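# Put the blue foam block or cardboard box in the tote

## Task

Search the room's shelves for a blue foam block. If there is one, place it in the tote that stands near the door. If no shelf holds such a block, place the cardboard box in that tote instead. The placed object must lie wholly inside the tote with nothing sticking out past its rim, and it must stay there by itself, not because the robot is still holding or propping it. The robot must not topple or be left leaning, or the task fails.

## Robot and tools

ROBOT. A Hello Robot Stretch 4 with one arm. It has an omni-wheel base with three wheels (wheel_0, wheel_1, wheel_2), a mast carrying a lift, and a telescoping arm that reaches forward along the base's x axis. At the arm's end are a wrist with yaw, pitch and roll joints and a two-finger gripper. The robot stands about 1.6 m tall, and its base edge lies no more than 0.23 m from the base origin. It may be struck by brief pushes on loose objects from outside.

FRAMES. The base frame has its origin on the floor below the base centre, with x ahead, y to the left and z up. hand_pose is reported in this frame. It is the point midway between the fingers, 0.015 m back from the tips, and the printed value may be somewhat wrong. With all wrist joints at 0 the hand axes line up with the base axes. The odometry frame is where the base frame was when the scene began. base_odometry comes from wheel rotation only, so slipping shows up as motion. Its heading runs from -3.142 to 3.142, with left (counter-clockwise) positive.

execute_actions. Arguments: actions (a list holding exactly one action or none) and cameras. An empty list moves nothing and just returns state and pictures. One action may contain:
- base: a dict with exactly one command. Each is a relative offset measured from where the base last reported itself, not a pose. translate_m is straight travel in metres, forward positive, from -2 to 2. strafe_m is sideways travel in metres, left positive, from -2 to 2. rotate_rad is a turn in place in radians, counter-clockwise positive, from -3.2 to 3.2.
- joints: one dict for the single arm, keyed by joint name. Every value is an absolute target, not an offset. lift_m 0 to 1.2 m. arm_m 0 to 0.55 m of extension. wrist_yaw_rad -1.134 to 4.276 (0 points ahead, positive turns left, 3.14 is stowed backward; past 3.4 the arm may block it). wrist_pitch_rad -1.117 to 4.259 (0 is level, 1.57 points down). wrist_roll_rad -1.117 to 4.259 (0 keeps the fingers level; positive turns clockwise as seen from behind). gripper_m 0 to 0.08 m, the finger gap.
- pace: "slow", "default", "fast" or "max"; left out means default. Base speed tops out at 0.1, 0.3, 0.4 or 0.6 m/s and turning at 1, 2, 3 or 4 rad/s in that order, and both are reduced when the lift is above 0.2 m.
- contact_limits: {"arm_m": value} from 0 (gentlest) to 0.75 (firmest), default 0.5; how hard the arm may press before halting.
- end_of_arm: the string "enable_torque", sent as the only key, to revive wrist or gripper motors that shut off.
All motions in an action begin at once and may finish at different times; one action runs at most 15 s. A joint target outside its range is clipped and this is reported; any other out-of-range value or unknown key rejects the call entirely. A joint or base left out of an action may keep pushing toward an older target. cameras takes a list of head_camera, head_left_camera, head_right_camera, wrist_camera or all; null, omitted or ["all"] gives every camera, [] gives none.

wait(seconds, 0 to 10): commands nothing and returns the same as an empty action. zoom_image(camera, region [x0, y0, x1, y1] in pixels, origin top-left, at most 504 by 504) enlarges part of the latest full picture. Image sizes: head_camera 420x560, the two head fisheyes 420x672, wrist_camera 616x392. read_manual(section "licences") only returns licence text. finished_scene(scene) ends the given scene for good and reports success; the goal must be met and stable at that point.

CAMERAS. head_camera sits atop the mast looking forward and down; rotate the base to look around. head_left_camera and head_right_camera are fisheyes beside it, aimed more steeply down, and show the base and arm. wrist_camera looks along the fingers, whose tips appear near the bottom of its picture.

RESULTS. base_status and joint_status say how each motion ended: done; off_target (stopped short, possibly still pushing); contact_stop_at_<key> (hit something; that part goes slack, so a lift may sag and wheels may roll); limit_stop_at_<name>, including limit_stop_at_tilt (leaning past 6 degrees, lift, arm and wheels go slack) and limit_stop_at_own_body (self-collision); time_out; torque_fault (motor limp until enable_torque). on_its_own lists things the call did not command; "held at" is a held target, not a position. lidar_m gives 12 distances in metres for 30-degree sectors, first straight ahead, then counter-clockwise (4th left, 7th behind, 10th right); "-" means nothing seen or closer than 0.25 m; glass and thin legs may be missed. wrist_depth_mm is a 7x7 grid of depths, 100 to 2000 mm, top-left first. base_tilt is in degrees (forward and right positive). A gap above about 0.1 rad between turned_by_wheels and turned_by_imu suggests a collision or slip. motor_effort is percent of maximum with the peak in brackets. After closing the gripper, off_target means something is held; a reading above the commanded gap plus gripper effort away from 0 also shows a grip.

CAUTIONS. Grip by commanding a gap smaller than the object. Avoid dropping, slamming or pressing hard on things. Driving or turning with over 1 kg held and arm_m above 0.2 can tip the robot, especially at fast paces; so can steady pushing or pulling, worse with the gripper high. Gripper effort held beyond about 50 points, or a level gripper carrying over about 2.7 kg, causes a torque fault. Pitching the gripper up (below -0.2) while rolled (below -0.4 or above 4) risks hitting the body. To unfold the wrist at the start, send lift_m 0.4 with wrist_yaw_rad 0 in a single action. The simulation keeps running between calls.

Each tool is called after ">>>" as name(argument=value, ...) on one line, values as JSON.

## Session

>>> execute_actions(actions=[])

Scene clock: 0.00 s.
base_odometry: x=+0.000 y=+0.000 heading=+0.000 (m, m, rad; odometry frame)
turned_by_wheels: +0.000 (rad since the last result)
turned_by_imu: +0.000 (rad since the last result)
base_tilt: forward=+0.2 right=+0.2 (deg)
lidar_m: 0.90 1.13 1.85 1.37 0.85 0.79 0.81 1.72 1.52 0.84 0.98 0.88
base_status: not commanded
joint_positions: lift_m=+0.204 arm_m=+0.002 wrist_yaw_rad=+3.210 wrist_pitch_rad=-0.014 wrist_roll_rad=+0.011 gripper_m=+0.040
joint_status: not commanded
motor_effort: lift_m=+18 arm_m=+0 wrist_yaw_rad=+0 wrist_pitch_rad=-8 wrist_roll_rad=+2 gripper_m=-1 wheel_0=+0 wheel_1=+0 wheel_2=+0 (%)
hand_pose: x=-0.0448 y=+0.0727 z=+0.3855 quat_wxyz=(-0.034, +0.007, +0.006, +0.999) (m; base frame)
wrist_depth_mm: - - 135 976 866 788 723 / - - 135 946 878 788 741 / - 109 135 931 854 778 723 / 139 137 166 946 866 788 732 / 208 1756 1078 976 878 778 715 / 208 1281 147 960 157 768 723 / 208 - - 960 - - 723
pictures: head_camera, head_left_camera, head_right_camera, wrist_camera
camera_calibration (this result's frames):
wrist_camera: T_world_to_cam=[[-0.0630656, 0.997608, 0.0283109, -0.0921471], [-0.0124749, 0.0275772, -0.999542, 0.438189], [-0.997931, -0.0633899, 0.0107059, 0.108926], [0, 0, 0, 1]] pos_world=[0.108356, 0.0867475, 0.439431]
Images, in order (width x height): head_camera 420x560, head_left_camera 420x672, head_right_camera 420x672, wrist_camera 616x392.

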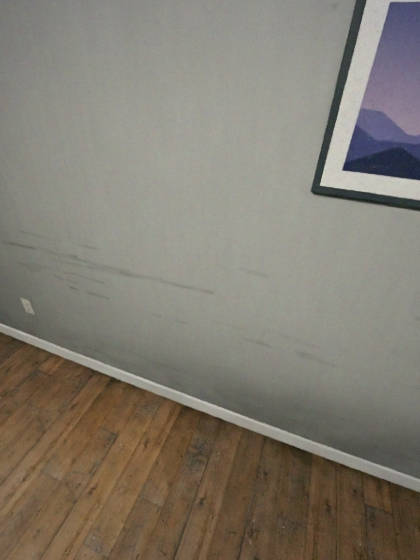

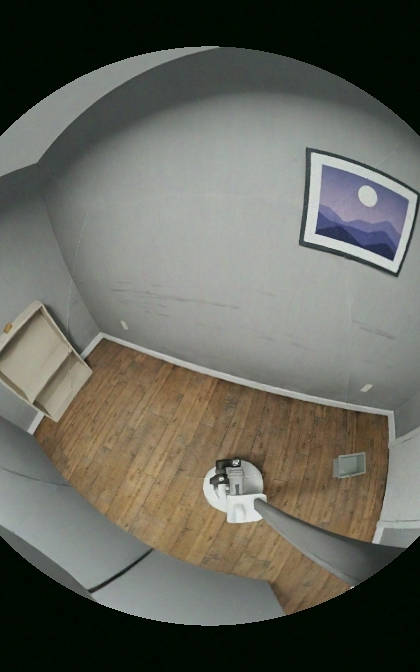

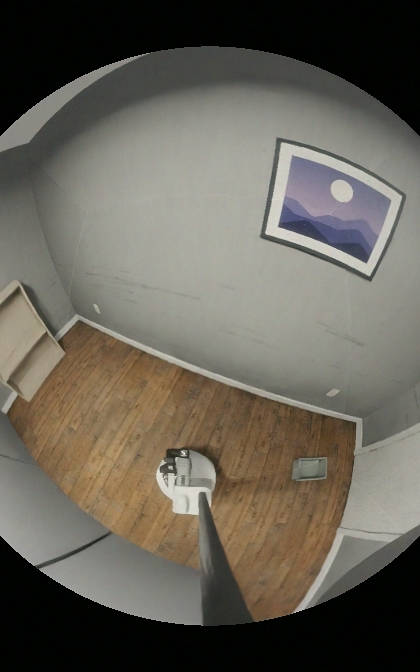

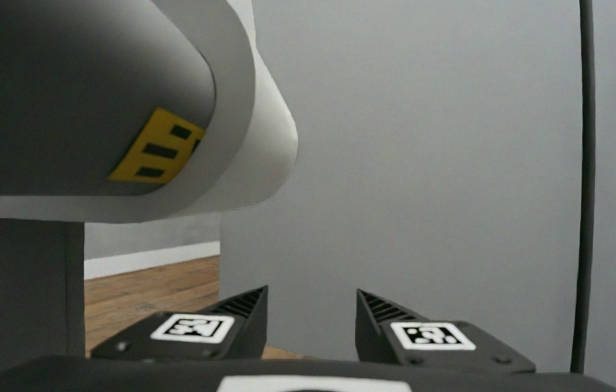

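Same layout; the gap is behind to the right.

>>> execute_actions(actions=[{"base":{"rotate_rad":-2.4},"joints":{"lift_m":0.4,"wrist_yaw_rad":0}}], cameras=["head_camera","head_left_camera"])

Scene clock: 6.10 s.
base_odometry: x=+0.000 y=+0.000 heading=-2.400 (m, m, rad; odometry frame)
turned_by_wheels: -2.400 (rad since the last result)
turned_by_imu: -2.368 (rad since the last result)
base_tilt: forward=+0.2 right=+0.1 (deg)
lidar_m: 1.59 0.84 0.85 0.89 0.89 0.96 1.39 1.87 1.06 0.82 0.78 0.84
base_status: done
joint_positions: lift_m=+0.400 arm_m=+0.002 wrist_yaw_rad=+0.000 wrist_pitch_rad=-0.014 wrist_roll_rad=+0.011 gripper_m=+0.040
joint_status: all done
motor_effort: lift_m=+21(21) arm_m=+0(0) wrist_yaw_rad=+0(7) wrist_pitch_rad=-8(8) wrist_roll_rad=+2(1) gripper_m=+0(1) wheel_0=+1(7) wheel_1=+1(13) wheel_2=+0(8) (%)
hand_pose: x=+0.3861 y=-0.0874 z=+0.5808 quat_wxyz=(+1.000, +0.005, -0.007, +0.000) (m; base frame)
wrist_depth_mm: 1098 1205 1308 1537 1708 1983 603 / 1098 1205 1366 1537 1661 1921 591 / 1118 1229 1397 1537 1808 1983 597 / 1118 1229 1366 1576 1756 1921 591 / 1118 1205 1366 1537 1756 1983 591 / 1118 1205 147 1537 157 1808 580 / 1138 - - 1430 - - 569
pictures: head_camera, head_left_camera
Images, in order (width x height): head_camera 420x560, head_left_camera 420x672.

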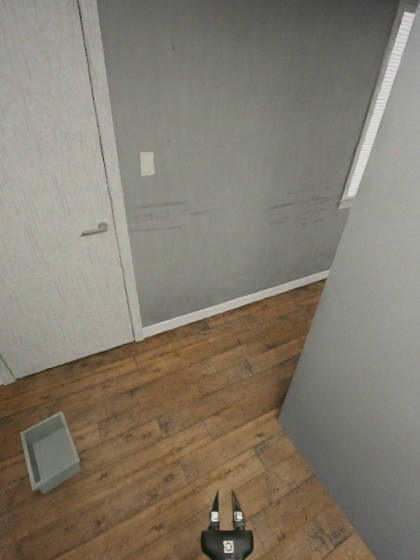

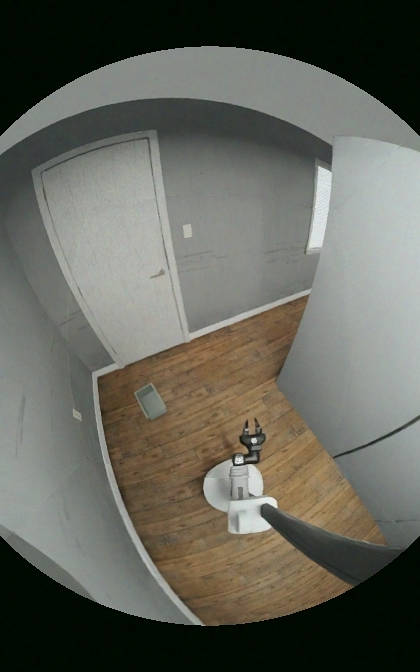

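>>> execute_actions(actions=[{"base":{"translate_m":1.22},"pace":"fast"}], cameras=[])

>>> execute_actions(actions=[{"base":{"rotate_rad":-1.14}}], cameras=["head_camera"])

>>> execute_actions(actions=[{"base":{"translate_m":1.15},"pace":"fast"}], cameras=[])

>>> execute_actions(actions=[{"base":{"rotate_rad":-1.5}}])

Scene clock: 21.37 s.
base_odometry: x=-0.899 y=-0.824 heading=-2.400 (m, m, rad; odometry frame)
turned_by_wheels: +0.000 (rad since the last result)
turned_by_imu: +0.002 (rad since the last result)
base_tilt: forward=+0.2 right=+0.2 (deg)
lidar_m: 0.46 0.43 0.47 0.69 0.76 0.80 2.27 0.87 0.54 0.74 1.46 0.61
base_status: done
joint_positions: lift_m=+0.400 arm_m=+0.002 wrist_yaw_rad=+0.000 wrist_pitch_rad=-0.014 wrist_roll_rad=+0.011 gripper_m=+0.040
joint_status: not commanded
motor_effort: lift_m=+21(21) arm_m=-1(1) wrist_yaw_rad=+0(1) wrist_pitch_rad=-8(8) wrist_roll_rad=+1(2) gripper_m=+0(0) wheel_0=-1(2) wheel_1=+0(7) wheel_2=+1(11) (%)
hand_pose: x=+0.3861 y=-0.0874 z=+0.5808 quat_wxyz=(+1.000, +0.005, -0.007, +0.000) (m; base frame)
wrist_depth_mm: 245 266 296 334 375 436 492 / 246 268 298 332 377 436 504 / 247 268 298 336 377 439 508 / 248 272 300 336 375 439 508 / 250 271 300 336 384 442 512 / 250 267 147 340 157 445 517 / 249 - - 338 - - 525
pictures: none
No camera images: the call's "cameras" was empty. Leave "cameras" out to get every camera's image.

Scene clock: 23.17 s.
base_odometry: x=-0.899 y=-0.824 heading=+2.744 (m, m, rad; odometry frame)
turned_by_wheels: -1.140 (rad since the last result)
turned_by_imu: -1.125 (rad since the last result)
base_tilt: forward=+0.2 right=+0.2 (deg)
lidar_m: 2.00 0.68 0.48 0.43 0.46 0.55 0.78 0.75 1.99 1.21 0.52 0.66
base_status: done
joint_positions: lift_m=+0.400 arm_m=+0.003 wrist_yaw_rad=+0.000 wrist_pitch_rad=-0.014 wrist_roll_rad=+0.011 gripper_m=+0.040
joint_status: not commanded
motor_effort: lift_m=+21(21) arm_m=+0(1) wrist_yaw_rad=+0(0) wrist_pitch_rad=-9(8) wrist_roll_rad=+1(1) gripper_m=+1(0) wheel_0=+2(4) wheel_1=+2(5) wheel_2=+0(7) (%)
hand_pose: x=+0.3861 y=-0.0874 z=+0.5809 quat_wxyz=(+1.000, +0.005, -0.007, +0.000) (m; base frame)
wrist_depth_mm: 778 1138 - - - - - / 788 1160 - - - - - / 809 1205 - - - - - / 809 1205 - - - - - / 809 1205 - - - - - / 809 1138 147 1863 157 - 1756 / 820 - - 1464 - - 512
pictures: head_camera
Images, in order (width x height): head_camera 420x560.

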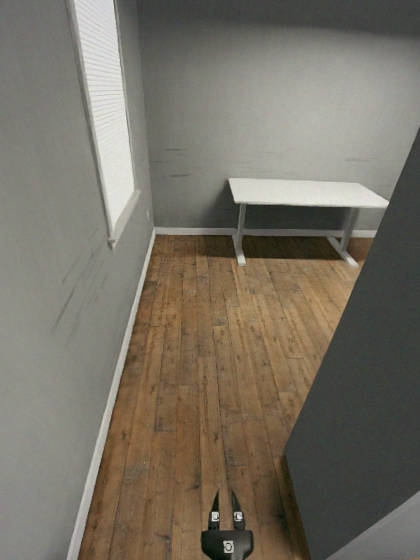

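Scene clock: 27.40 s.
base_odometry: x=-1.960 y=-0.379 heading=+2.744 (m, m, rad; odometry frame)
turned_by_wheels: +0.000 (rad since the last result)
turned_by_imu: +0.001 (rad since the last result)
base_tilt: forward=+0.2 right=+0.2 (deg)
lidar_m: 1.43 0.66 0.53 0.46 0.49 0.67 1.56 0.66 0.60 1.47 1.94 1.44
base_status: done
joint_positions: lift_m=+0.400 arm_m=+0.003 wrist_yaw_rad=+0.000 wrist_pitch_rad=-0.014 wrist_roll_rad=+0.011 gripper_m=+0.040
joint_status: not commanded
motor_effort: lift_m=+21(21) arm_m=-1(1) wrist_yaw_rad=+0(0) wrist_pitch_rad=-8(9) wrist_roll_rad=+1(1) gripper_m=-1(2) wheel_0=+0(4) wheel_1=+1(3) wheel_2=+2(11) (%)
hand_pose: x=+0.3861 y=-0.0874 z=+0.5809 quat_wxyz=(+1.000, +0.005, -0.007, +0.000) (m; base frame)
wrist_depth_mm: 809 1182 1863 1921 1921 1863 1921 / 820 1229 1863 1863 1921 1863 1863 / 842 1229 1863 1921 1863 1863 1921 / 842 1255 1921 1983 1863 1921 1983 / 842 1281 1863 1921 1921 1863 1983 / 842 1160 147 1921 157 1921 1983 / 842 - - 1397 - - 1397
pictures: none
No camera images: the call's "cameras" was empty. Leave "cameras" out to get every camera's image.

Scene clock: 29.40 s.
base_odometry: x=-1.960 y=-0.379 heading=+1.244 (m, m, rad; odometry frame)
turned_by_wheels: -1.500 (rad since the last result)
turned_by_imu: -1.480 (rad since the last result)
base_tilt: forward=+0.2 right=+0.2 (deg)
lidar_m: 1.84 1.86 1.41 1.66 0.60 0.49 0.46 0.51 0.76 1.87 0.61 0.60
base_status: done
joint_positions: lift_m=+0.400 arm_m=+0.003 wrist_yaw_rad=+0.000 wrist_pitch_rad=-0.014 wrist_roll_rad=+0.011 gripper_m=+0.040
joint_status: not commanded
motor_effort: lift_m=+21(21) arm_m=-1(1) wrist_yaw_rad=+1(0) wrist_pitch_rad=-8(8) wrist_roll_rad=+2(1) gripper_m=+0(2) wheel_0=+1(5) wheel_1=+1(4) wheel_2=+1(6) (%)
hand_pose: x=+0.3861 y=-0.0874 z=+0.5809 quat_wxyz=(+1.000, +0.005, -0.007, +0.000) (m; base frame)
wrist_depth_mm: - - - - 1921 788 699 / - - - - - 1042 976 / - - - - - 1078 1060 / - - - - - 1078 1060 / - - - - - 1008 627 / 1708 1808 147 1983 157 1078 1078 / 1308 - - 1430 - - 1078
pictures: head_camera, head_left_camera, head_right_camera, wrist_camera
camera_calibration (this result's frames):
wrist_camera: T_world_to_cam=[[-0.00541835, -0.999584, 0.0283161, -0.107675], [0.0105368, -0.028372, -0.999542, 0.629484], [0.99993, -0.00511751, 0.0106861, -0.239575], [0, 0, 0, 1]] pos_world=[0.232342, -0.0909966, 0.634805]
Images, in order (width x height): head_camera 420x560, head_left_camera 420x672, head_right_camera 420x672, wrist_camera 616x392.

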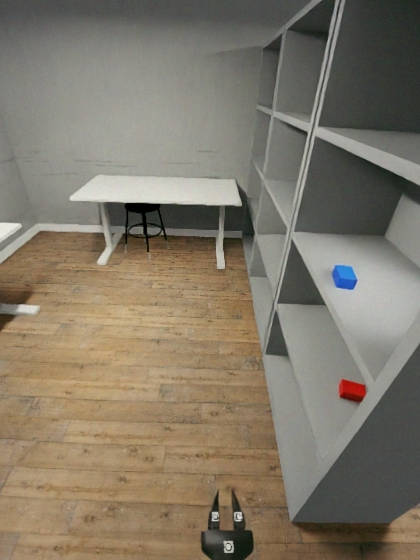

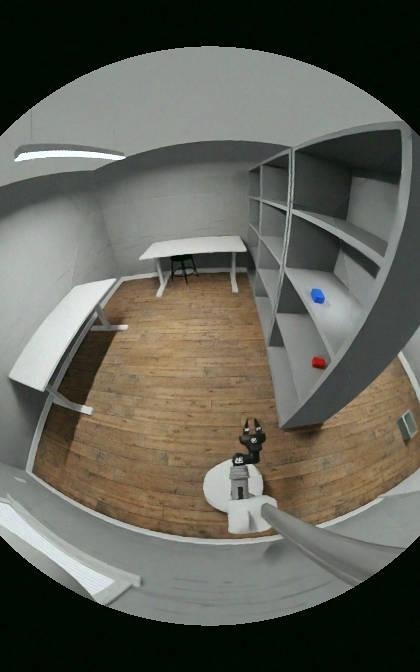

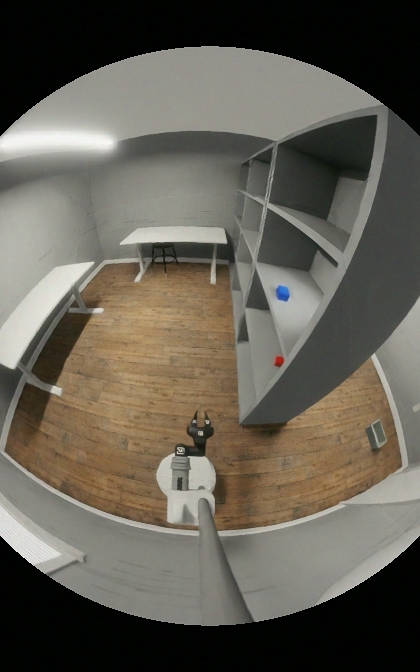

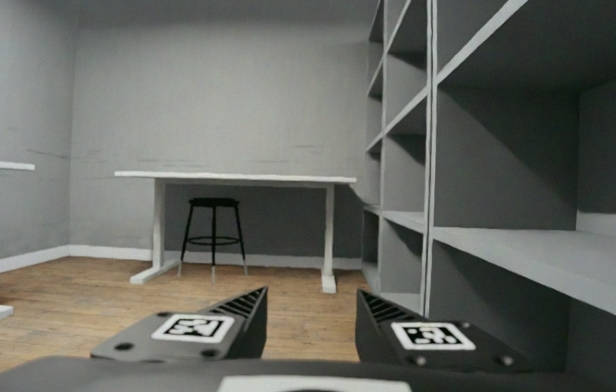

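>>> execute_actions(actions=[{"base":{"rotate_rad":0.08}}], cameras=[])

>>> execute_actions(actions=[{"base":{"translate_m":1.0},"joints":{"lift_m":0.92,"gripper_m":0.08,"wrist_pitch_rad":0.3},"pace":"fast"}], cameras=[])

>>> execute_actions(actions=[{"base":{"rotate_rad":-1.72}}], cameras=["head_camera","wrist_camera"])

Scene clock: 38.97 s.
base_odometry: x=-1.960 y=-0.379 heading=+1.324 (m, m, rad; odometry frame)
turned_by_wheels: +0.080 (rad since the last result)
turned_by_imu: +0.079 (rad since the last result)
base_tilt: forward=+0.1 right=+0.2 (deg)
lidar_m: 2.48 1.75 1.41 1.28 0.58 0.48 0.46 0.54 0.81 1.90 0.61 0.65
base_status: done
joint_positions: lift_m=+0.400 arm_m=+0.003 wrist_yaw_rad=+0.000 wrist_pitch_rad=-0.014 wrist_roll_rad=+0.011 gripper_m=+0.040
joint_status: not commanded
motor_effort: lift_m=+21(21) arm_m=-1(1) wrist_yaw_rad=+0(0) wrist_pitch_rad=-8(9) wrist_roll_rad=+1(1) gripper_m=-2(0) wheel_0=+1(8) wheel_1=+0(5) wheel_2=+1(4) (%)
hand_pose: x=+0.3861 y=-0.0874 z=+0.5809 quat_wxyz=(+1.000, +0.005, -0.007, +0.000) (m; base frame)
wrist_depth_mm: - - - - - 991 691 / - - - - - 1042 976 / - - - - - 1025 1008 / - - - - - 1042 1008 / - - - - - 1025 798 / 1756 1808 147 1921 157 1025 1008 / 1308 - - 1430 - - 1008
pictures: none
No camera images: the call's "cameras" was empty. Leave "cameras" out to get every camera's image.

Scene clock: 42.83 s.
base_odometry: x=-1.716 y=+0.591 heading=+1.324 (m, m, rad; odometry frame)
turned_by_wheels: +0.000 (rad since the last result)
turned_by_imu: +0.001 (rad since the last result)
base_tilt: forward=+0.2 right=+0.3 (deg)
lidar_m: 1.44 1.61 1.25 1.21 1.34 1.47 1.44 0.67 0.52 0.49 0.56 0.86
base_status: done
joint_positions: lift_m=+0.920 arm_m=+0.003 wrist_yaw_rad=+0.000 wrist_pitch_rad=+0.303 wrist_roll_rad=+0.011 gripper_m=+0.080
joint_status: all done
motor_effort: lift_m=+21(25) arm_m=-1(1) wrist_yaw_rad=+0(1) wrist_pitch_rad=-8(8) wrist_roll_rad=+0(0) gripper_m=+2(1) wheel_0=-1(5) wheel_1=+0(8) wheel_2=+0(12) (%)
hand_pose: x=+0.3764 y=-0.0874 z=+1.0346 quat_wxyz=(+0.989, +0.005, +0.151, -0.001) (m; base frame)
wrist_depth_mm: - 1863 1863 1808 1808 1708 854 / - - - 1863 1921 1756 904 / - - - 1983 1863 1808 917 / - 1756 1576 1499 1499 1708 976 / - - - - - 1336 1060 / 1808 1808 1618 1863 1708 1060 960 / - - 820 1537 1464 - -
pictures: none
No camera images: the call's "cameras" was empty. Leave "cameras" out to get every camera's image.

Scene clock: 45.03 s.
base_odometry: x=-1.716 y=+0.591 heading=-0.396 (m, m, rad; odometry frame)
turned_by_wheels: -1.720 (rad since the last result)
turned_by_imu: -1.697 (rad since the last result)
base_tilt: forward=+0.2 right=+0.2 (deg)
lidar_m: 0.49 0.53 0.72 1.45 1.49 1.25 1.22 1.28 1.52 1.45 1.53 0.55
base_status: done
joint_positions: lift_m=+0.920 arm_m=+0.003 wrist_yaw_rad=+0.000 wrist_pitch_rad=+0.303 wrist_roll_rad=+0.011 gripper_m=+0.080
joint_status: not commanded
motor_effort: lift_m=+20(21) arm_m=-1(1) wrist_yaw_rad=+1(1) wrist_pitch_rad=-7(8) wrist_roll_rad=+1(1) gripper_m=+1(1) wheel_0=+0(5) wheel_1=+0(9) wheel_2=-1(5) (%)
hand_pose: x=+0.3764 y=-0.0874 z=+1.0347 quat_wxyz=(+0.989, +0.005, +0.151, -0.001) (m; base frame)
wrist_depth_mm: 621 668 676 668 668 668 549 / 627 699 699 707 715 691 535 / 603 723 723 723 741 691 539 / 397 404 362 355 424 436 442 / 315 319 320 322 324 329 330 / 634 768 842 866 854 647 517 / - - 477 820 778 - -
pictures: head_camera, wrist_camera
camera_calibration (this result's frames):
wrist_camera: T_world_to_cam=[[0.00365431, -0.999585, 0.0285582, -0.12424], [-0.300753, -0.0283348, -0.953281, 1.15247], [0.953695, -0.00510538, -0.300732, 0.104818], [0, 0, 0, 1]] pos_world=[0.247099, -0.0909979, 1.1337]
Images, in order (width x height): head_camera 420x560, wrist_camera 616x392.

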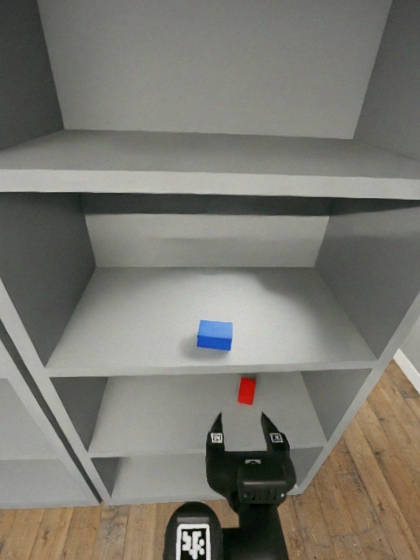

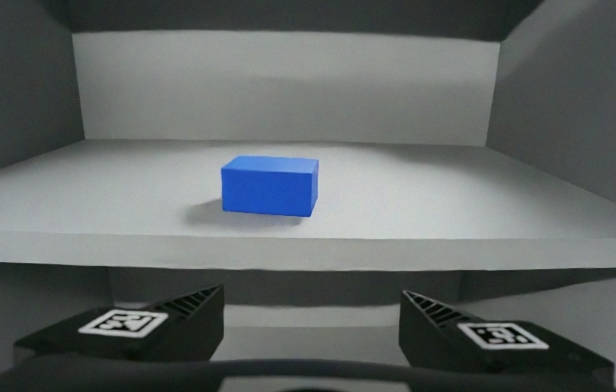

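>>> execute_actions(actions=[{"base":{"strafe_m":-0.33},"joints":{"wrist_yaw_rad":1.47,"wrist_pitch_rad":0.4,"lift_m":0.95}}], cameras=[])

>>> execute_actions(actions=[{"joints":{"arm_m":0.2}}], cameras=["head_camera","wrist_camera","head_right_camera"])

Scene clock: 65.07 s.
base_odometry: x=-1.843 y=+0.286 heading=-0.396 (m, m, rad; odometry frame)
turned_by_wheels: +0.000 (rad since the last result)
turned_by_imu: +0.001 (rad since the last result)
base_tilt: forward=+0.2 right=+0.3 (deg)
lidar_m: 0.51 0.54 0.72 1.80 1.86 1.29 1.21 1.67 1.17 1.11 1.19 0.55
base_status: done
joint_positions: lift_m=+0.950 arm_m=+0.003 wrist_yaw_rad=+1.470 wrist_pitch_rad=+0.402 wrist_roll_rad=+0.011 gripper_m=+0.080
joint_status: all done
motor_effort: lift_m=+21(23) arm_m=-1(1) wrist_yaw_rad=+1(6) wrist_pitch_rad=-7(7) wrist_roll_rad=+0(1) gripper_m=+1(2) wheel_0=-1(6) wheel_1=+0(5) wheel_2=+0(1) (%)
hand_pose: x=+0.2801 y=+0.1859 z=+1.0447 quat_wxyz=(+0.728, -0.130, +0.152, +0.656) (m; base frame)
wrist_depth_mm: - - - - 1366 603 609 / - - - - 917 627 640 / 1983 1863 - - 750 609 615 / - - - - 759 477 394 / - - - 1863 778 788 351 / 1618 1618 1499 1661 809 831 842 / - - 778 1366 750 - -
pictures: none
No camera images: the call's "cameras" was empty. Leave "cameras" out to get every camera's image.

Scene clock: 66.77 s.
base_odometry: x=-1.843 y=+0.286 heading=-0.396 (m, m, rad; odometry frame)
turned_by_wheels: +0.000 (rad since the last result)
turned_by_imu: +0.000 (rad since the last result)
base_tilt: forward=+0.2 right=+0.2 (deg)
lidar_m: 0.49 0.54 0.76 1.79 1.84 1.26 1.19 1.70 1.17 1.14 1.16 0.55
base_status: not commanded
joint_positions: lift_m=+0.950 arm_m=+0.199 wrist_yaw_rad=+1.470 wrist_pitch_rad=+0.402 wrist_roll_rad=+0.011 gripper_m=+0.080
joint_status: all done
motor_effort: lift_m=+21(21) arm_m=+8(9) wrist_yaw_rad=+0(0) wrist_pitch_rad=-7(7) wrist_roll_rad=+1(0) gripper_m=+2(1) wheel_0=-1(1) wheel_1=+0(0) wheel_2=-1(1) (%)
hand_pose: x=+0.4762 y=+0.1859 z=+1.0447 quat_wxyz=(+0.728, -0.130, +0.152, +0.656) (m; base frame)
wrist_depth_mm: - - - 580 580 603 603 / - - - 615 615 634 621 / 1983 - - 634 574 591 603 / - - - 699 379 274 387 / - - - 759 283 220 215 / 1661 1618 1464 809 247 221 223 / - - 768 788 216 - -
pictures: head_camera, head_right_camera, wrist_camera
camera_calibration (this result's frames):
wrist_camera: T_world_to_cam=[[0.995163, -0.0941507, 0.0280394, -0.491607], [-0.0114949, -0.395066, -0.918581, 1.09395], [0.0975624, 0.913815, -0.394237, 0.348657], [0, 0, 0, 1]] pos_world=[0.467788, 0.0672878, 1.15612]
Images, in order (width x height): head_camera 420x560, head_right_camera 420x672, wrist_camera 616x392.

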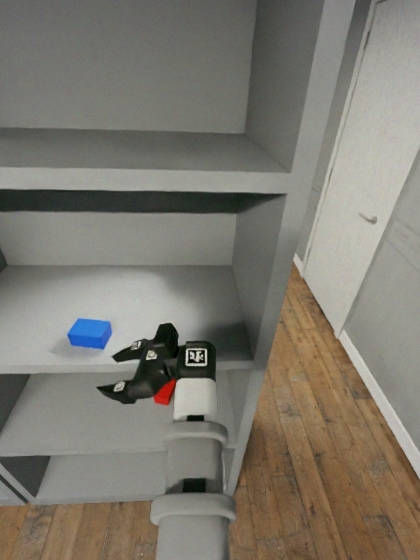

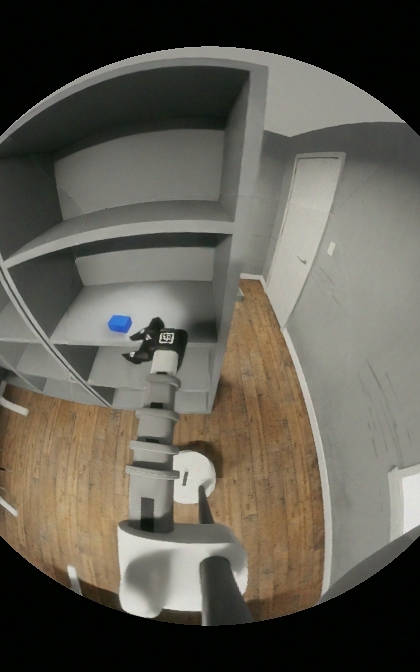

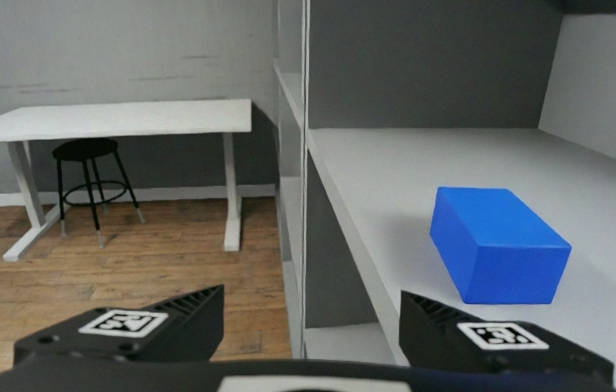

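>>> execute_actions(actions=[{"joints":{"arm_m":0.325},"contact_limits":{"arm_m":0.25}}], cameras=["head_camera","wrist_camera"])

Scene clock: 73.90 s.
base_odometry: x=-1.843 y=+0.286 heading=-0.396 (m, m, rad; odometry frame)
turned_by_wheels: +0.000 (rad since the last result)
turned_by_imu: +0.000 (rad since the last result)
base_tilt: forward=+0.1 right=+0.3 (deg)
lidar_m: 0.51 0.54 0.73 1.78 1.86 1.28 1.19 1.71 1.14 1.13 1.17 0.55
base_status: not commanded
joint_positions: lift_m=+0.950 arm_m=+0.324 wrist_yaw_rad=+1.470 wrist_pitch_rad=+0.402 wrist_roll_rad=+0.011 gripper_m=+0.080
joint_status: all done
motor_effort: lift_m=+21(21) arm_m=+8(6) wrist_yaw_rad=+1(0) wrist_pitch_rad=-7(6) wrist_roll_rad=+0(0) gripper_m=+2(3) wheel_0=-1(1) wheel_1=+0(0) wheel_2=-1(0) (%)
contact_limits: arm_m 0.25
hand_pose: x=+0.6012 y=+0.1859 z=+1.0447 quat_wxyz=(+0.728, -0.130, +0.152, +0.656) (m; base frame)
wrist_depth_mm: - - - 574 580 597 492 / - - - 609 615 627 492 / 1921 - 1863 569 580 585 488 / - - 430 268 379 382 384 / - - 294 204 268 285 283 / 1618 1618 206 210 212 225 223 / - - 175 195 186 - -
pictures: head_camera, wrist_camera
camera_calibration (this result's frames):
wrist_camera: T_world_to_cam=[[0.995166, -0.0941197, 0.0280393, -0.616017], [-0.0114827, -0.395066, -0.918581, 1.09538], [0.0975339, 0.913818, -0.394237, 0.336475], [0, 0, 0, 1]] pos_world=[0.592799, 0.0672909, 1.15612]
Images, in order (width x height): head_camera 420x560, wrist_camera 616x392.

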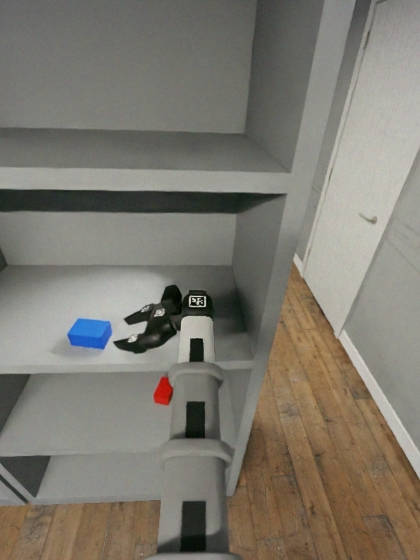

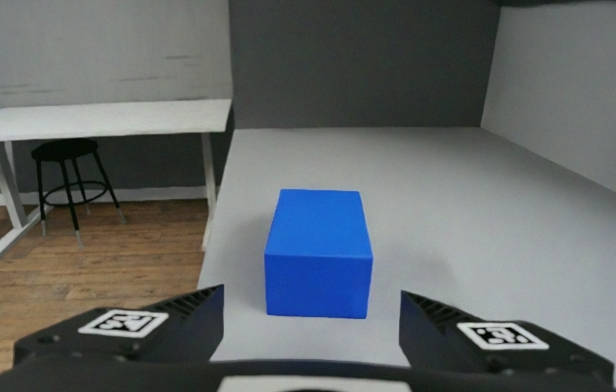

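>>> execute_actions(actions=[{"joints":{"lift_m":0.936,"arm_m":0.331}}], cameras=[])

>>> execute_actions(actions=[{"base":{"strafe_m":0.09},"joints":{"arm_m":0.34},"pace":"slow"}], cameras=["wrist_camera"])

>>> execute_actions(actions=[{"joints":{"gripper_m":0.035}}], cameras=[])

>>> execute_actions(actions=[{"joints":{"lift_m":0.97}}], cameras=["head_camera","wrist_camera"])

Scene clock: 87.50 s.
base_odometry: x=-1.843 y=+0.286 heading=-0.396 (m, m, rad; odometry frame)
turned_by_wheels: +0.000 (rad since the last result)
turned_by_imu: +0.000 (rad since the last result)
base_tilt: forward=+0.2 right=+0.2 (deg)
lidar_m: 0.50 0.54 0.71 1.80 1.87 1.30 1.23 1.72 1.18 1.13 1.15 0.53
base_status: not commanded
joint_positions: lift_m=+0.936 arm_m=+0.330 wrist_yaw_rad=+1.470 wrist_pitch_rad=+0.402 wrist_roll_rad=+0.011 gripper_m=+0.080
joint_status: all done
motor_effort: lift_m=+15(17) arm_m=+8(8) wrist_yaw_rad=+0(0) wrist_pitch_rad=-7(6) wrist_roll_rad=+1(0) gripper_m=+1(1) wheel_0=-1(1) wheel_1=+0(0) wheel_2=+0(0) (%)
hand_pose: x=+0.6072 y=+0.1859 z=+1.0312 quat_wxyz=(+0.728, -0.130, +0.152, +0.656) (m; base frame)
wrist_depth_mm: - - - 574 597 597 480 / - - - 603 627 627 480 / 1921 - 1756 525 525 535 480 / - - 366 236 345 349 353 / 1921 - 255 196 258 259 259 / 1537 1576 189 205 198 205 210 / - - 167 179 169 - -
pictures: none
No camera images: the call's "cameras" was empty. Leave "cameras" out to get every camera's image.

Scene clock: 89.53 s.
base_odometry: x=-1.808 y=+0.369 heading=-0.396 (m, m, rad; odometry frame)
turned_by_wheels: +0.000 (rad since the last result)
turned_by_imu: +0.000 (rad since the last result)
base_tilt: forward=+0.3 right=+0.2 (deg)
lidar_m: 0.49 0.53 0.74 1.69 1.78 1.27 1.21 1.31 1.30 1.21 1.28 0.53
base_status: done
joint_positions: lift_m=+0.936 arm_m=+0.339 wrist_yaw_rad=+1.470 wrist_pitch_rad=+0.402 wrist_roll_rad=+0.011 gripper_m=+0.080
joint_status: all done
motor_effort: lift_m=+14(14) arm_m=+8(11) wrist_yaw_rad=+0(0) wrist_pitch_rad=-7(6) wrist_roll_rad=+1(1) gripper_m=+3(2) wheel_0=-1(4) wheel_1=+2(7) wheel_2=+0(1) (%)
hand_pose: x=+0.6162 y=+0.1859 z=+1.0312 quat_wxyz=(+0.728, -0.130, +0.152, +0.656) (m; base frame)
wrist_depth_mm: - - 488 488 500 512 466 / - - 521 521 535 549 469 / 1808 - 530 517 525 530 462 / - - 343 342 347 349 357 / 1921 - 255 176 259 257 259 / 1618 891 140 140 148 206 208 / - - 123 122 125 - -
pictures: wrist_camera
camera_calibration (this result's frames):
wrist_camera: T_world_to_cam=[[0.995179, -0.0939831, 0.0280394, -0.63055], [-0.0114301, -0.395084, -0.918574, 1.08315], [0.0974083, 0.913825, -0.394254, 0.32979], [0, 0, 0, 1]] pos_world=[0.607766, 0.0673048, 1.14266]
Images, in order (width x height): wrist_camera 616x392.

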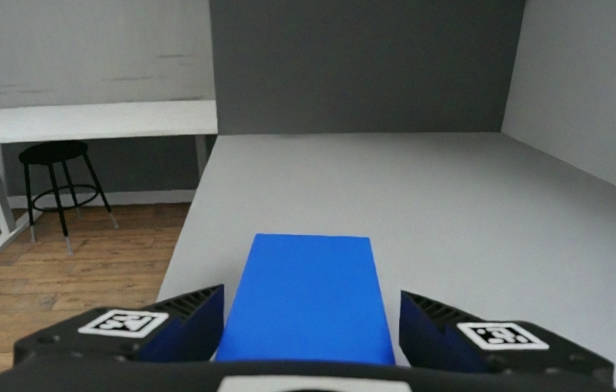

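Scene clock: 90.53 s.
base_odometry: x=-1.808 y=+0.369 heading=-0.396 (m, m, rad; odometry frame)
turned_by_wheels: +0.000 (rad since the last result)
turned_by_imu: +0.000 (rad since the last result)
base_tilt: forward=+0.2 right=+0.2 (deg)
lidar_m: 0.48 0.53 0.73 1.69 1.78 1.27 1.22 1.29 1.25 1.22 1.28 0.54
base_status: not commanded
joint_positions: lift_m=+0.936 arm_m=+0.339 wrist_yaw_rad=+1.470 wrist_pitch_rad=+0.402 wrist_roll_rad=+0.011 gripper_m=+0.058
joint_status: gripper_m off_target (ended at +0.058, target +0.035)
on_its_own: gripper_m is held at +0.053, not at your +0.035, by its contact guard: the fingers met something
motor_effort: lift_m=+15(14) arm_m=+8(8) wrist_yaw_rad=+0(0) wrist_pitch_rad=-7(7) wrist_roll_rad=+2(1) gripper_m=-40(45) wheel_0=-1(1) wheel_1=+1(2) wheel_2=+0(0) (%)
hand_pose: x=+0.6162 y=+0.1859 z=+1.0312 quat_wxyz=(+0.728, -0.130, +0.152, +0.656) (m; base frame)
wrist_depth_mm: - - 488 492 504 521 469 / - - 521 521 535 544 466 / 1921 - 530 517 521 539 462 / - - 364 343 343 351 351 / 1921 - 254 176 245 259 259 / 1576 1537 135 140 141 205 204 / - - 120 122 120 - -
pictures: none
No camera images: the call's "cameras" was empty. Leave "cameras" out to get every camera's image.

Scene clock: 91.50 s.
base_odometry: x=-1.808 y=+0.369 heading=-0.396 (m, m, rad; odometry frame)
turned_by_wheels: +0.000 (rad since the last result)
turned_by_imu: +0.000 (rad since the last result)
base_tilt: forward=+0.1 right=+0.3 (deg)
lidar_m: 0.48 0.52 0.70 1.71 1.77 1.28 1.19 1.28 1.24 1.23 1.26 0.54
base_status: not commanded
joint_positions: lift_m=+0.970 arm_m=+0.339 wrist_yaw_rad=+1.470 wrist_pitch_rad=+0.403 wrist_roll_rad=+0.011 gripper_m=+0.058
joint_status: all done
on_its_own: gripper_m is held at +0.053, not at your +0.035, by its contact guard: the fingers met something
motor_effort: lift_m=+22(24) arm_m=+8(8) wrist_yaw_rad=+0(0) wrist_pitch_rad=-8(9) wrist_roll_rad=+0(1) gripper_m=-39(38) wheel_0=-1(1) wheel_1=+2(1) wheel_2=+0(0) (%)
hand_pose: x=+0.6162 y=+0.1859 z=+1.0645 quat_wxyz=(+0.728, -0.130, +0.152, +0.656) (m; base frame)
wrist_depth_mm: - - 492 496 500 517 462 / - - 517 517 535 549 466 / 1808 - 549 544 569 559 473 / - - 452 427 427 427 436 / - - 315 177 303 319 319 / 1618 1661 135 141 140 252 250 / - - 120 122 120 - -
pictures: head_camera, wrist_camera
camera_calibration (this result's frames):
wrist_camera: T_world_to_cam=[[0.995177, -0.094002, 0.0280375, -0.631492], [-0.0114752, -0.39542, -0.918429, 1.11365], [0.0974207, 0.913678, -0.394591, 0.343322], [0, 0, 0, 1]] pos_world=[0.607779, 0.0673122, 1.17599]
Images, in order (width x height): head_camera 420x560, wrist_camera 616x392.

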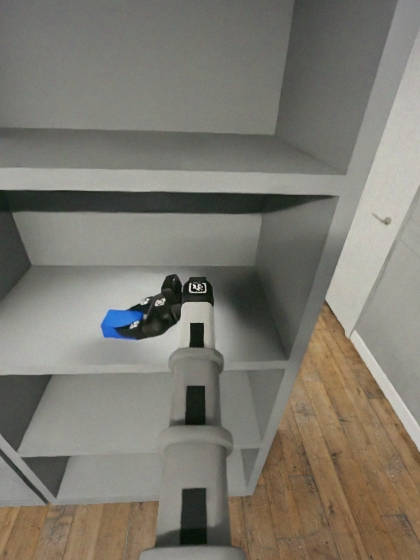

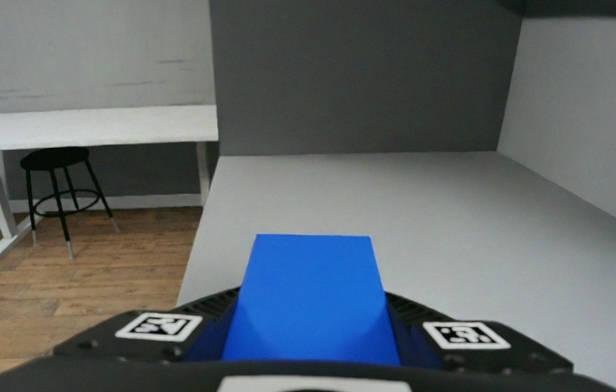

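>>> execute_actions(actions=[{"joints":{"arm_m":0.005}}], cameras=[])

>>> execute_actions(actions=[{"base":{"strafe_m":-0.75},"joints":{"lift_m":0.45},"pace":"fast"}], cameras=[])

>>> execute_actions(actions=[{"joints":{"wrist_yaw_rad":0}}], cameras=["head_camera"])

Scene clock: 109.13 s.
base_odometry: x=-1.808 y=+0.369 heading=-0.396 (m, m, rad; odometry frame)
turned_by_wheels: +0.000 (rad since the last result)
turned_by_imu: +0.000 (rad since the last result)
base_tilt: forward=+0.1 right=+0.2 (deg)
lidar_m: 0.50 0.52 0.73 1.69 1.74 1.28 1.22 1.29 1.25 1.21 1.27 0.51
base_status: not commanded
joint_positions: lift_m=+0.970 arm_m=+0.006 wrist_yaw_rad=+1.470 wrist_pitch_rad=+0.403 wrist_roll_rad=+0.011 gripper_m=+0.058
joint_status: all done
on_its_own: gripper_m is held at +0.053, not at your +0.035, by its contact guard: the fingers met something
motor_effort: lift_m=+22(22) arm_m=-8(7) wrist_yaw_rad=+0(0) wrist_pitch_rad=-9(8) wrist_roll_rad=+1(1) gripper_m=-39(38) wheel_0=-1(1) wheel_1=+1(1) wheel_2=+0(0) (%)
hand_pose: x=+0.2839 y=+0.1859 z=+1.0645 quat_wxyz=(+0.727, -0.130, +0.152, +0.656) (m; base frame)
wrist_depth_mm: - - - - 1366 512 517 / - - - - 1138 539 549 / 1921 1863 - - 820 569 580 / - - - - 1336 473 436 / - - - 176 676 661 343 / 1576 1661 135 140 141 715 759 / - - 120 122 120 - -
pictures: none
No camera images: the call's "cameras" was empty. Leave "cameras" out to get every camera's image.

Scene clock: 112.50 s.
base_odometry: x=-2.098 y=-0.323 heading=-0.396 (m, m, rad; odometry frame)
turned_by_wheels: +0.000 (rad since the last result)
turned_by_imu: +0.002 (rad since the last result)
base_tilt: forward=+0.3 right=+0.2 (deg)
lidar_m: 1.64 0.71 0.78 1.97 1.79 1.27 1.33 0.68 0.49 0.47 0.50 0.68
base_status: done
joint_positions: lift_m=+0.450 arm_m=+0.006 wrist_yaw_rad=+1.470 wrist_pitch_rad=+0.403 wrist_roll_rad=+0.011 gripper_m=+0.058
joint_status: all done
on_its_own: gripper_m is held at +0.053, not at your +0.035, by its contact guard: the fingers met something
motor_effort: lift_m=+15(19) arm_m=-8(8) wrist_yaw_rad=+1(1) wrist_pitch_rad=-9(9) wrist_roll_rad=+2(1) gripper_m=-38(39) wheel_0=-1(9) wheel_1=+0(10) wheel_2=-1(0) (%)
hand_pose: x=+0.2839 y=+0.1858 z=+0.5451 quat_wxyz=(+0.728, -0.130, +0.152, +0.656) (m; base frame)
wrist_depth_mm: - - - - 1205 1182 389 / - - - - 1160 723 415 / - - - - 1336 477 449 / 1499 1499 1537 1576 1397 484 477 / 1118 1118 1160 176 1008 517 521 / 891 931 135 140 141 564 574 / - - 120 122 120 - -
pictures: none
No camera images: the call's "cameras" was empty. Leave "cameras" out to get every camera's image.

Scene clock: 113.93 s.
base_odometry: x=-2.098 y=-0.323 heading=-0.396 (m, m, rad; odometry frame)
turned_by_wheels: +0.000 (rad since the last result)
turned_by_imu: +0.000 (rad since the last result)
base_tilt: forward=+0.1 right=+0.2 (deg)
lidar_m: 1.60 0.70 0.73 1.95 1.83 1.25 1.30 0.67 0.50 0.47 0.50 0.69
base_status: not commanded
joint_positions: lift_m=+0.450 arm_m=+0.006 wrist_yaw_rad=+0.000 wrist_pitch_rad=+0.403 wrist_roll_rad=+0.011 gripper_m=+0.058
joint_status: all done
on_its_own: gripper_m is held at +0.053, not at your +0.035, by its contact guard: the fingers met something
motor_effort: lift_m=+15(15) arm_m=-7(8) wrist_yaw_rad=-1(6) wrist_pitch_rad=-9(9) wrist_roll_rad=+1(2) gripper_m=-39(39) wheel_0=+0(1) wheel_1=+0(0) wheel_2=+0(0) (%)
hand_pose: x=+0.3729 y=-0.0874 z=+0.5451 quat_wxyz=(+0.980, +0.005, +0.200, -0.001) (m; base frame)
wrist_depth_mm: - - - - 1464 778 569 / - - - - 1464 778 559 / 1863 - - - 1499 788 564 / 798 1499 1499 1537 1366 788 569 / 788 1118 1138 176 1118 778 559 / 788 931 135 140 141 732 549 / - - 120 122 120 - -
pictures: head_camera
Images, in order (width x height): head_camera 420x560.

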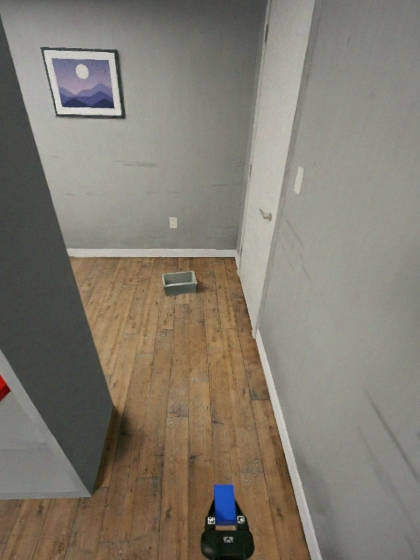

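>>> execute_actions(actions=[{"base":{"translate_m":1.6},"joints":{"wrist_pitch_rad":1.3,"lift_m":0.35},"pace":"fast"}], cameras=["head_camera","wrist_camera"])

Scene clock: 124.80 s.
base_odometry: x=-0.621 y=-0.939 heading=-0.396 (m, m, rad; odometry frame)
turned_by_wheels: +0.000 (rad since the last result)
turned_by_imu: +0.001 (rad since the last result)
base_tilt: forward=+0.1 right=+0.2 (deg)
lidar_m: 0.47 0.50 1.56 2.53 0.84 0.74 1.90 0.67 0.47 0.39 0.38 0.57
base_status: done
joint_positions: lift_m=+0.350 arm_m=+0.006 wrist_yaw_rad=+0.000 wrist_pitch_rad=+1.301 wrist_roll_rad=+0.011 gripper_m=+0.058
joint_status: all done
on_its_own: gripper_m is held at +0.053, not at your +0.035, by its contact guard: the fingers met something
motor_effort: lift_m=+15(14) arm_m=-7(7) wrist_yaw_rad=+0(1) wrist_pitch_rad=-3(4) wrist_roll_rad=+1(1) gripper_m=-39(39) wheel_0=-2(10) wheel_1=+1(8) wheel_2=+0(12) (%)
hand_pose: x=+0.2339 y=-0.0874 z=+0.3235 quat_wxyz=(+0.796, +0.004, +0.606, -0.003) (m; base frame)
wrist_depth_mm: 521 544 549 549 554 554 488 / 455 452 492 530 525 530 488 / 504 508 517 504 512 504 488 / 492 492 496 496 480 488 484 / 473 477 473 176 466 473 466 / 455 459 135 141 141 455 455 / - - 120 122 120 - -
pictures: head_camera, wrist_camera
camera_calibration (this result's frames):
wrist_camera: T_world_to_cam=[[0.0260768, -0.999584, 0.0122957, -0.103366], [-0.964199, -0.0283969, -0.263656, 0.363743], [0.263895, -0.00498024, -0.964538, 0.402987], [0, 0, 0, 1]] pos_world=[0.24707, -0.090987, 0.485871]
Images, in order (width x height): head_camera 420x560, wrist_camera 616x392.

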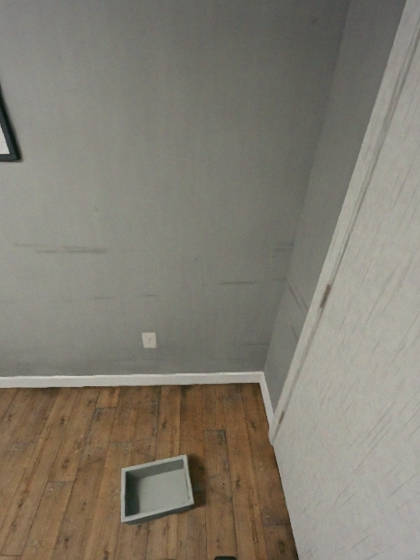

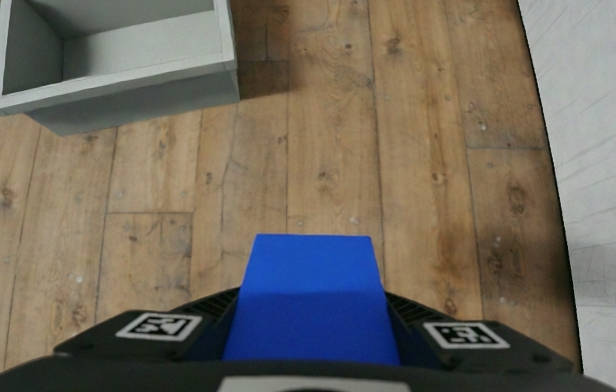

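>>> execute_actions(actions=[{"base":{"strafe_m":0.225},"joints":{"wrist_yaw_rad":0.18,"arm_m":0.335,"lift_m":0.25}}], cameras=["head_camera","wrist_camera"])

Scene clock: 134.73 s.
base_odometry: x=-0.535 y=-0.732 heading=-0.396 (m, m, rad; odometry frame)
turned_by_wheels: +0.000 (rad since the last result)
turned_by_imu: -0.001 (rad since the last result)
base_tilt: forward=+0.1 right=+0.2 (deg)
lidar_m: 0.42 1.16 1.59 2.55 0.87 0.64 0.97 0.98 0.69 0.58 0.65 0.50
base_status: done
joint_positions: lift_m=+0.250 arm_m=+0.334 wrist_yaw_rad=+0.180 wrist_pitch_rad=+1.301 wrist_roll_rad=+0.011 gripper_m=+0.058
joint_status: all done
on_its_own: gripper_m is held at +0.053, not at your +0.035, by its contact guard: the fingers met something
motor_effort: lift_m=+14(19) arm_m=+8(10) wrist_yaw_rad=-1(2) wrist_pitch_rad=-2(4) wrist_roll_rad=+1(1) gripper_m=-38(40) wheel_0=+0(5) wheel_1=+0(9) wheel_2=-1(1) (%)
hand_pose: x=+0.5760 y=-0.0758 z=+0.2236 quat_wxyz=(+0.793, -0.050, +0.603, +0.068) (m; base frame)
wrist_depth_mm: 439 436 430 436 436 436 436 / 421 421 418 415 418 415 418 / 404 404 402 402 399 399 402 / 389 277 287 289 290 382 384 / 373 320 370 175 357 291 373 / 353 291 135 140 141 264 355 / - - 119 122 120 - -
pictures: head_camera, wrist_camera
camera_calibration (this result's frames):
wrist_camera: T_world_to_cam=[[0.204857, -0.978714, 0.0123261, -0.200885], [-0.943436, -0.200795, -0.263835, 0.642597], [0.260694, 0.0424195, -0.964489, 0.221787], [0, 0, 0, 1]] pos_world=[0.589583, -0.0769867, 0.385927]
Images, in order (width x height): head_camera 420x560, wrist_camera 616x392.

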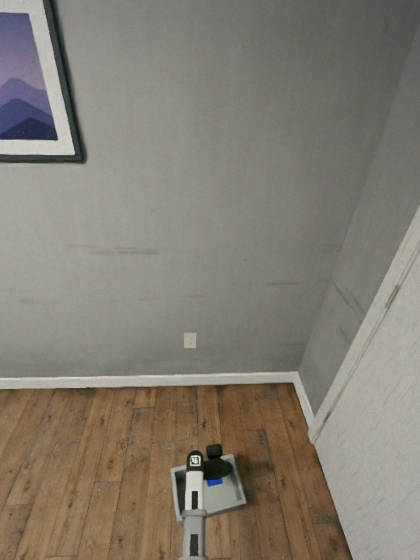

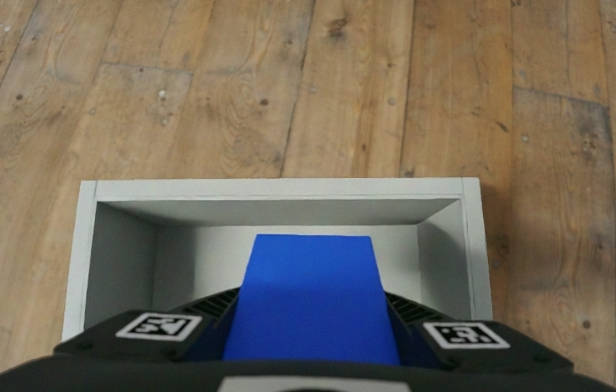

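>>> execute_actions(actions=[{"joints":{"lift_m":0.1}}], cameras=["wrist_camera"])

>>> execute_actions(actions=[{"joints":{"gripper_m":0.08},"pace":"slow"}], cameras=[])

>>> execute_actions(actions=[{"joints":{"lift_m":0.3,"wrist_pitch_rad":1.45}}], cameras=["head_camera","wrist_camera"])

Scene clock: 145.80 s.
base_odometry: x=-0.535 y=-0.732 heading=-0.396 (m, m, rad; odometry frame)
turned_by_wheels: +0.000 (rad since the last result)
turned_by_imu: +0.000 (rad since the last result)
base_tilt: forward=+0.2 right=+0.2 (deg)
lidar_m: 0.41 1.14 1.56 2.55 0.85 0.64 0.99 0.99 0.69 0.59 0.63 0.90
base_status: not commanded
joint_positions: lift_m=+0.100 arm_m=+0.334 wrist_yaw_rad=+0.180 wrist_pitch_rad=+1.301 wrist_roll_rad=+0.011 gripper_m=+0.058
joint_status: all done
on_its_own: gripper_m is held at +0.053, not at your +0.035, by its contact guard: the fingers met something
motor_effort: lift_m=+14(16) arm_m=+8(8) wrist_yaw_rad=+0(0) wrist_pitch_rad=-2(2) wrist_roll_rad=+2(1) gripper_m=-39(38) wheel_0=+0(0) wheel_1=+0(0) wheel_2=-1(1) (%)
hand_pose: x=+0.5760 y=-0.0758 z=+0.0736 quat_wxyz=(+0.793, -0.050, +0.603, +0.068) (m; base frame)
wrist_depth_mm: 265 263 262 260 260 262 262 / 121 120 120 120 120 120 - / 153 155 156 157 158 157 156 / 206 227 227 227 227 208 167 / 216 222 221 176 220 218 167 / 210 214 135 140 141 208 165 / - - 120 122 120 - -
pictures: wrist_camera
camera_calibration (this result's frames):
wrist_camera: T_world_to_cam=[[0.204831, -0.97872, 0.0123254, -0.199024], [-0.94345, -0.200772, -0.263805, 0.603025], [0.260666, 0.0424071, -0.964497, 0.077141], [0, 0, 0, 1]] pos_world=[0.589582, -0.0769892, 0.235936]
Images, in order (width x height): wrist_camera 616x392.

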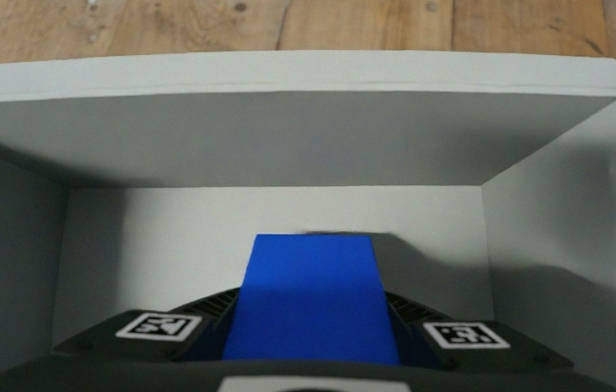

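Scene clock: 147.00 s.
base_odometry: x=-0.535 y=-0.732 heading=-0.396 (m, m, rad; odometry frame)
turned_by_wheels: +0.000 (rad since the last result)
turned_by_imu: +0.000 (rad since the last result)
base_tilt: forward=+0.2 right=+0.2 (deg)
lidar_m: 0.44 1.14 1.55 2.52 0.84 0.63 1.01 1.00 0.69 0.61 0.63 0.90
base_status: not commanded
joint_positions: lift_m=+0.100 arm_m=+0.334 wrist_yaw_rad=+0.180 wrist_pitch_rad=+1.301 wrist_roll_rad=+0.011 gripper_m=+0.080
joint_status: all done
motor_effort: lift_m=+14(14) arm_m=+8(8) wrist_yaw_rad=+0(0) wrist_pitch_rad=-2(2) wrist_roll_rad=+2(2) gripper_m=+2(37) wheel_0=+0(0) wheel_1=+0(0) wheel_2=-1(1) (%)
hand_pose: x=+0.5760 y=-0.0758 z=+0.0736 quat_wxyz=(+0.793, -0.050, +0.603, +0.068) (m; base frame)
wrist_depth_mm: 264 263 262 262 262 260 263 / 120 120 120 120 120 120 - / 153 155 157 158 158 157 156 / 207 227 226 225 226 209 167 / 217 222 222 221 220 217 166 / 212 214 168 170 211 194 - / - - 162 166 166 - -
pictures: none
No camera images: the call's "cameras" was empty. Leave "cameras" out to get every camera's image.

Scene clock: 148.90 s.
base_odometry: x=-0.535 y=-0.732 heading=-0.396 (m, m, rad; odometry frame)
turned_by_wheels: +0.000 (rad since the last result)
turned_by_imu: +0.000 (rad since the last result)
base_tilt: forward=+0.2 right=+0.3 (deg)
lidar_m: 0.41 1.18 1.56 2.57 0.86 0.62 0.97 0.99 0.72 0.59 0.65 0.49
base_status: not commanded
joint_positions: lift_m=+0.300 arm_m=+0.334 wrist_yaw_rad=+0.180 wrist_pitch_rad=+1.450 wrist_roll_rad=+0.011 gripper_m=+0.080
joint_status: all done
motor_effort: lift_m=+22(22) arm_m=+7(8) wrist_yaw_rad=+0(0) wrist_pitch_rad=+0(3) wrist_roll_rad=+2(2) gripper_m=+2(2) wheel_0=+0(0) wheel_1=+0(0) wheel_2=-1(1) (%)
hand_pose: x=+0.5454 y=-0.0814 z=+0.2668 quat_wxyz=(+0.746, -0.056, +0.661, +0.064) (m; base frame)
wrist_depth_mm: 439 439 436 433 433 430 430 / 436 430 430 427 427 427 424 / 430 424 364 317 320 421 418 / 421 342 415 415 413 410 410 / 413 340 407 366 404 404 404 / 410 291 359 359 366 397 402 / - - 225 307 282 - -
pictures: head_camera, wrist_camera
camera_calibration (this result's frames):
wrist_camera: T_world_to_cam=[[0.206186, -0.978478, 0.00829615, -0.200249], [-0.971554, -0.205722, -0.117311, 0.59984], [0.116493, 0.0161278, -0.993061, 0.355836], [0, 0, 0, 1]] pos_world=[0.582613, -0.0782781, 0.425396]
Images, in order (width x height): head_camera 420x560, wrist_camera 616x392.

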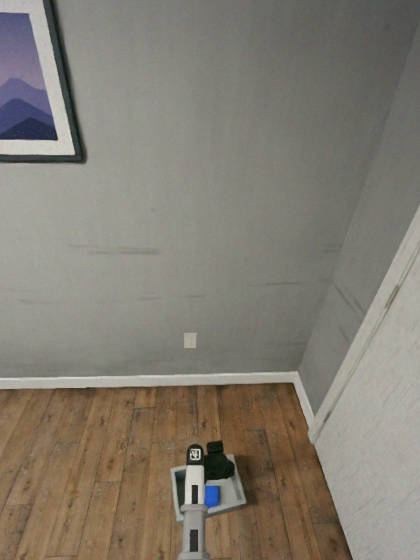

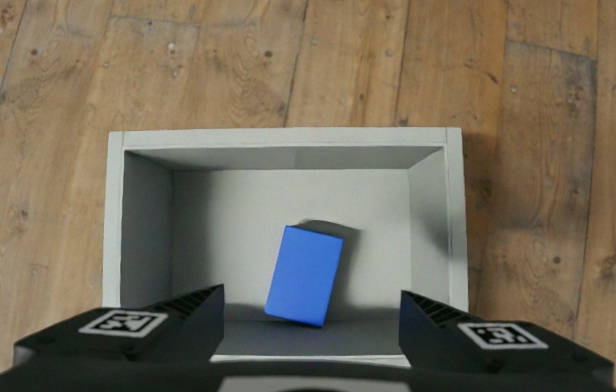

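>>> finished_scene(scene=2)

The scene is finished: the task was done.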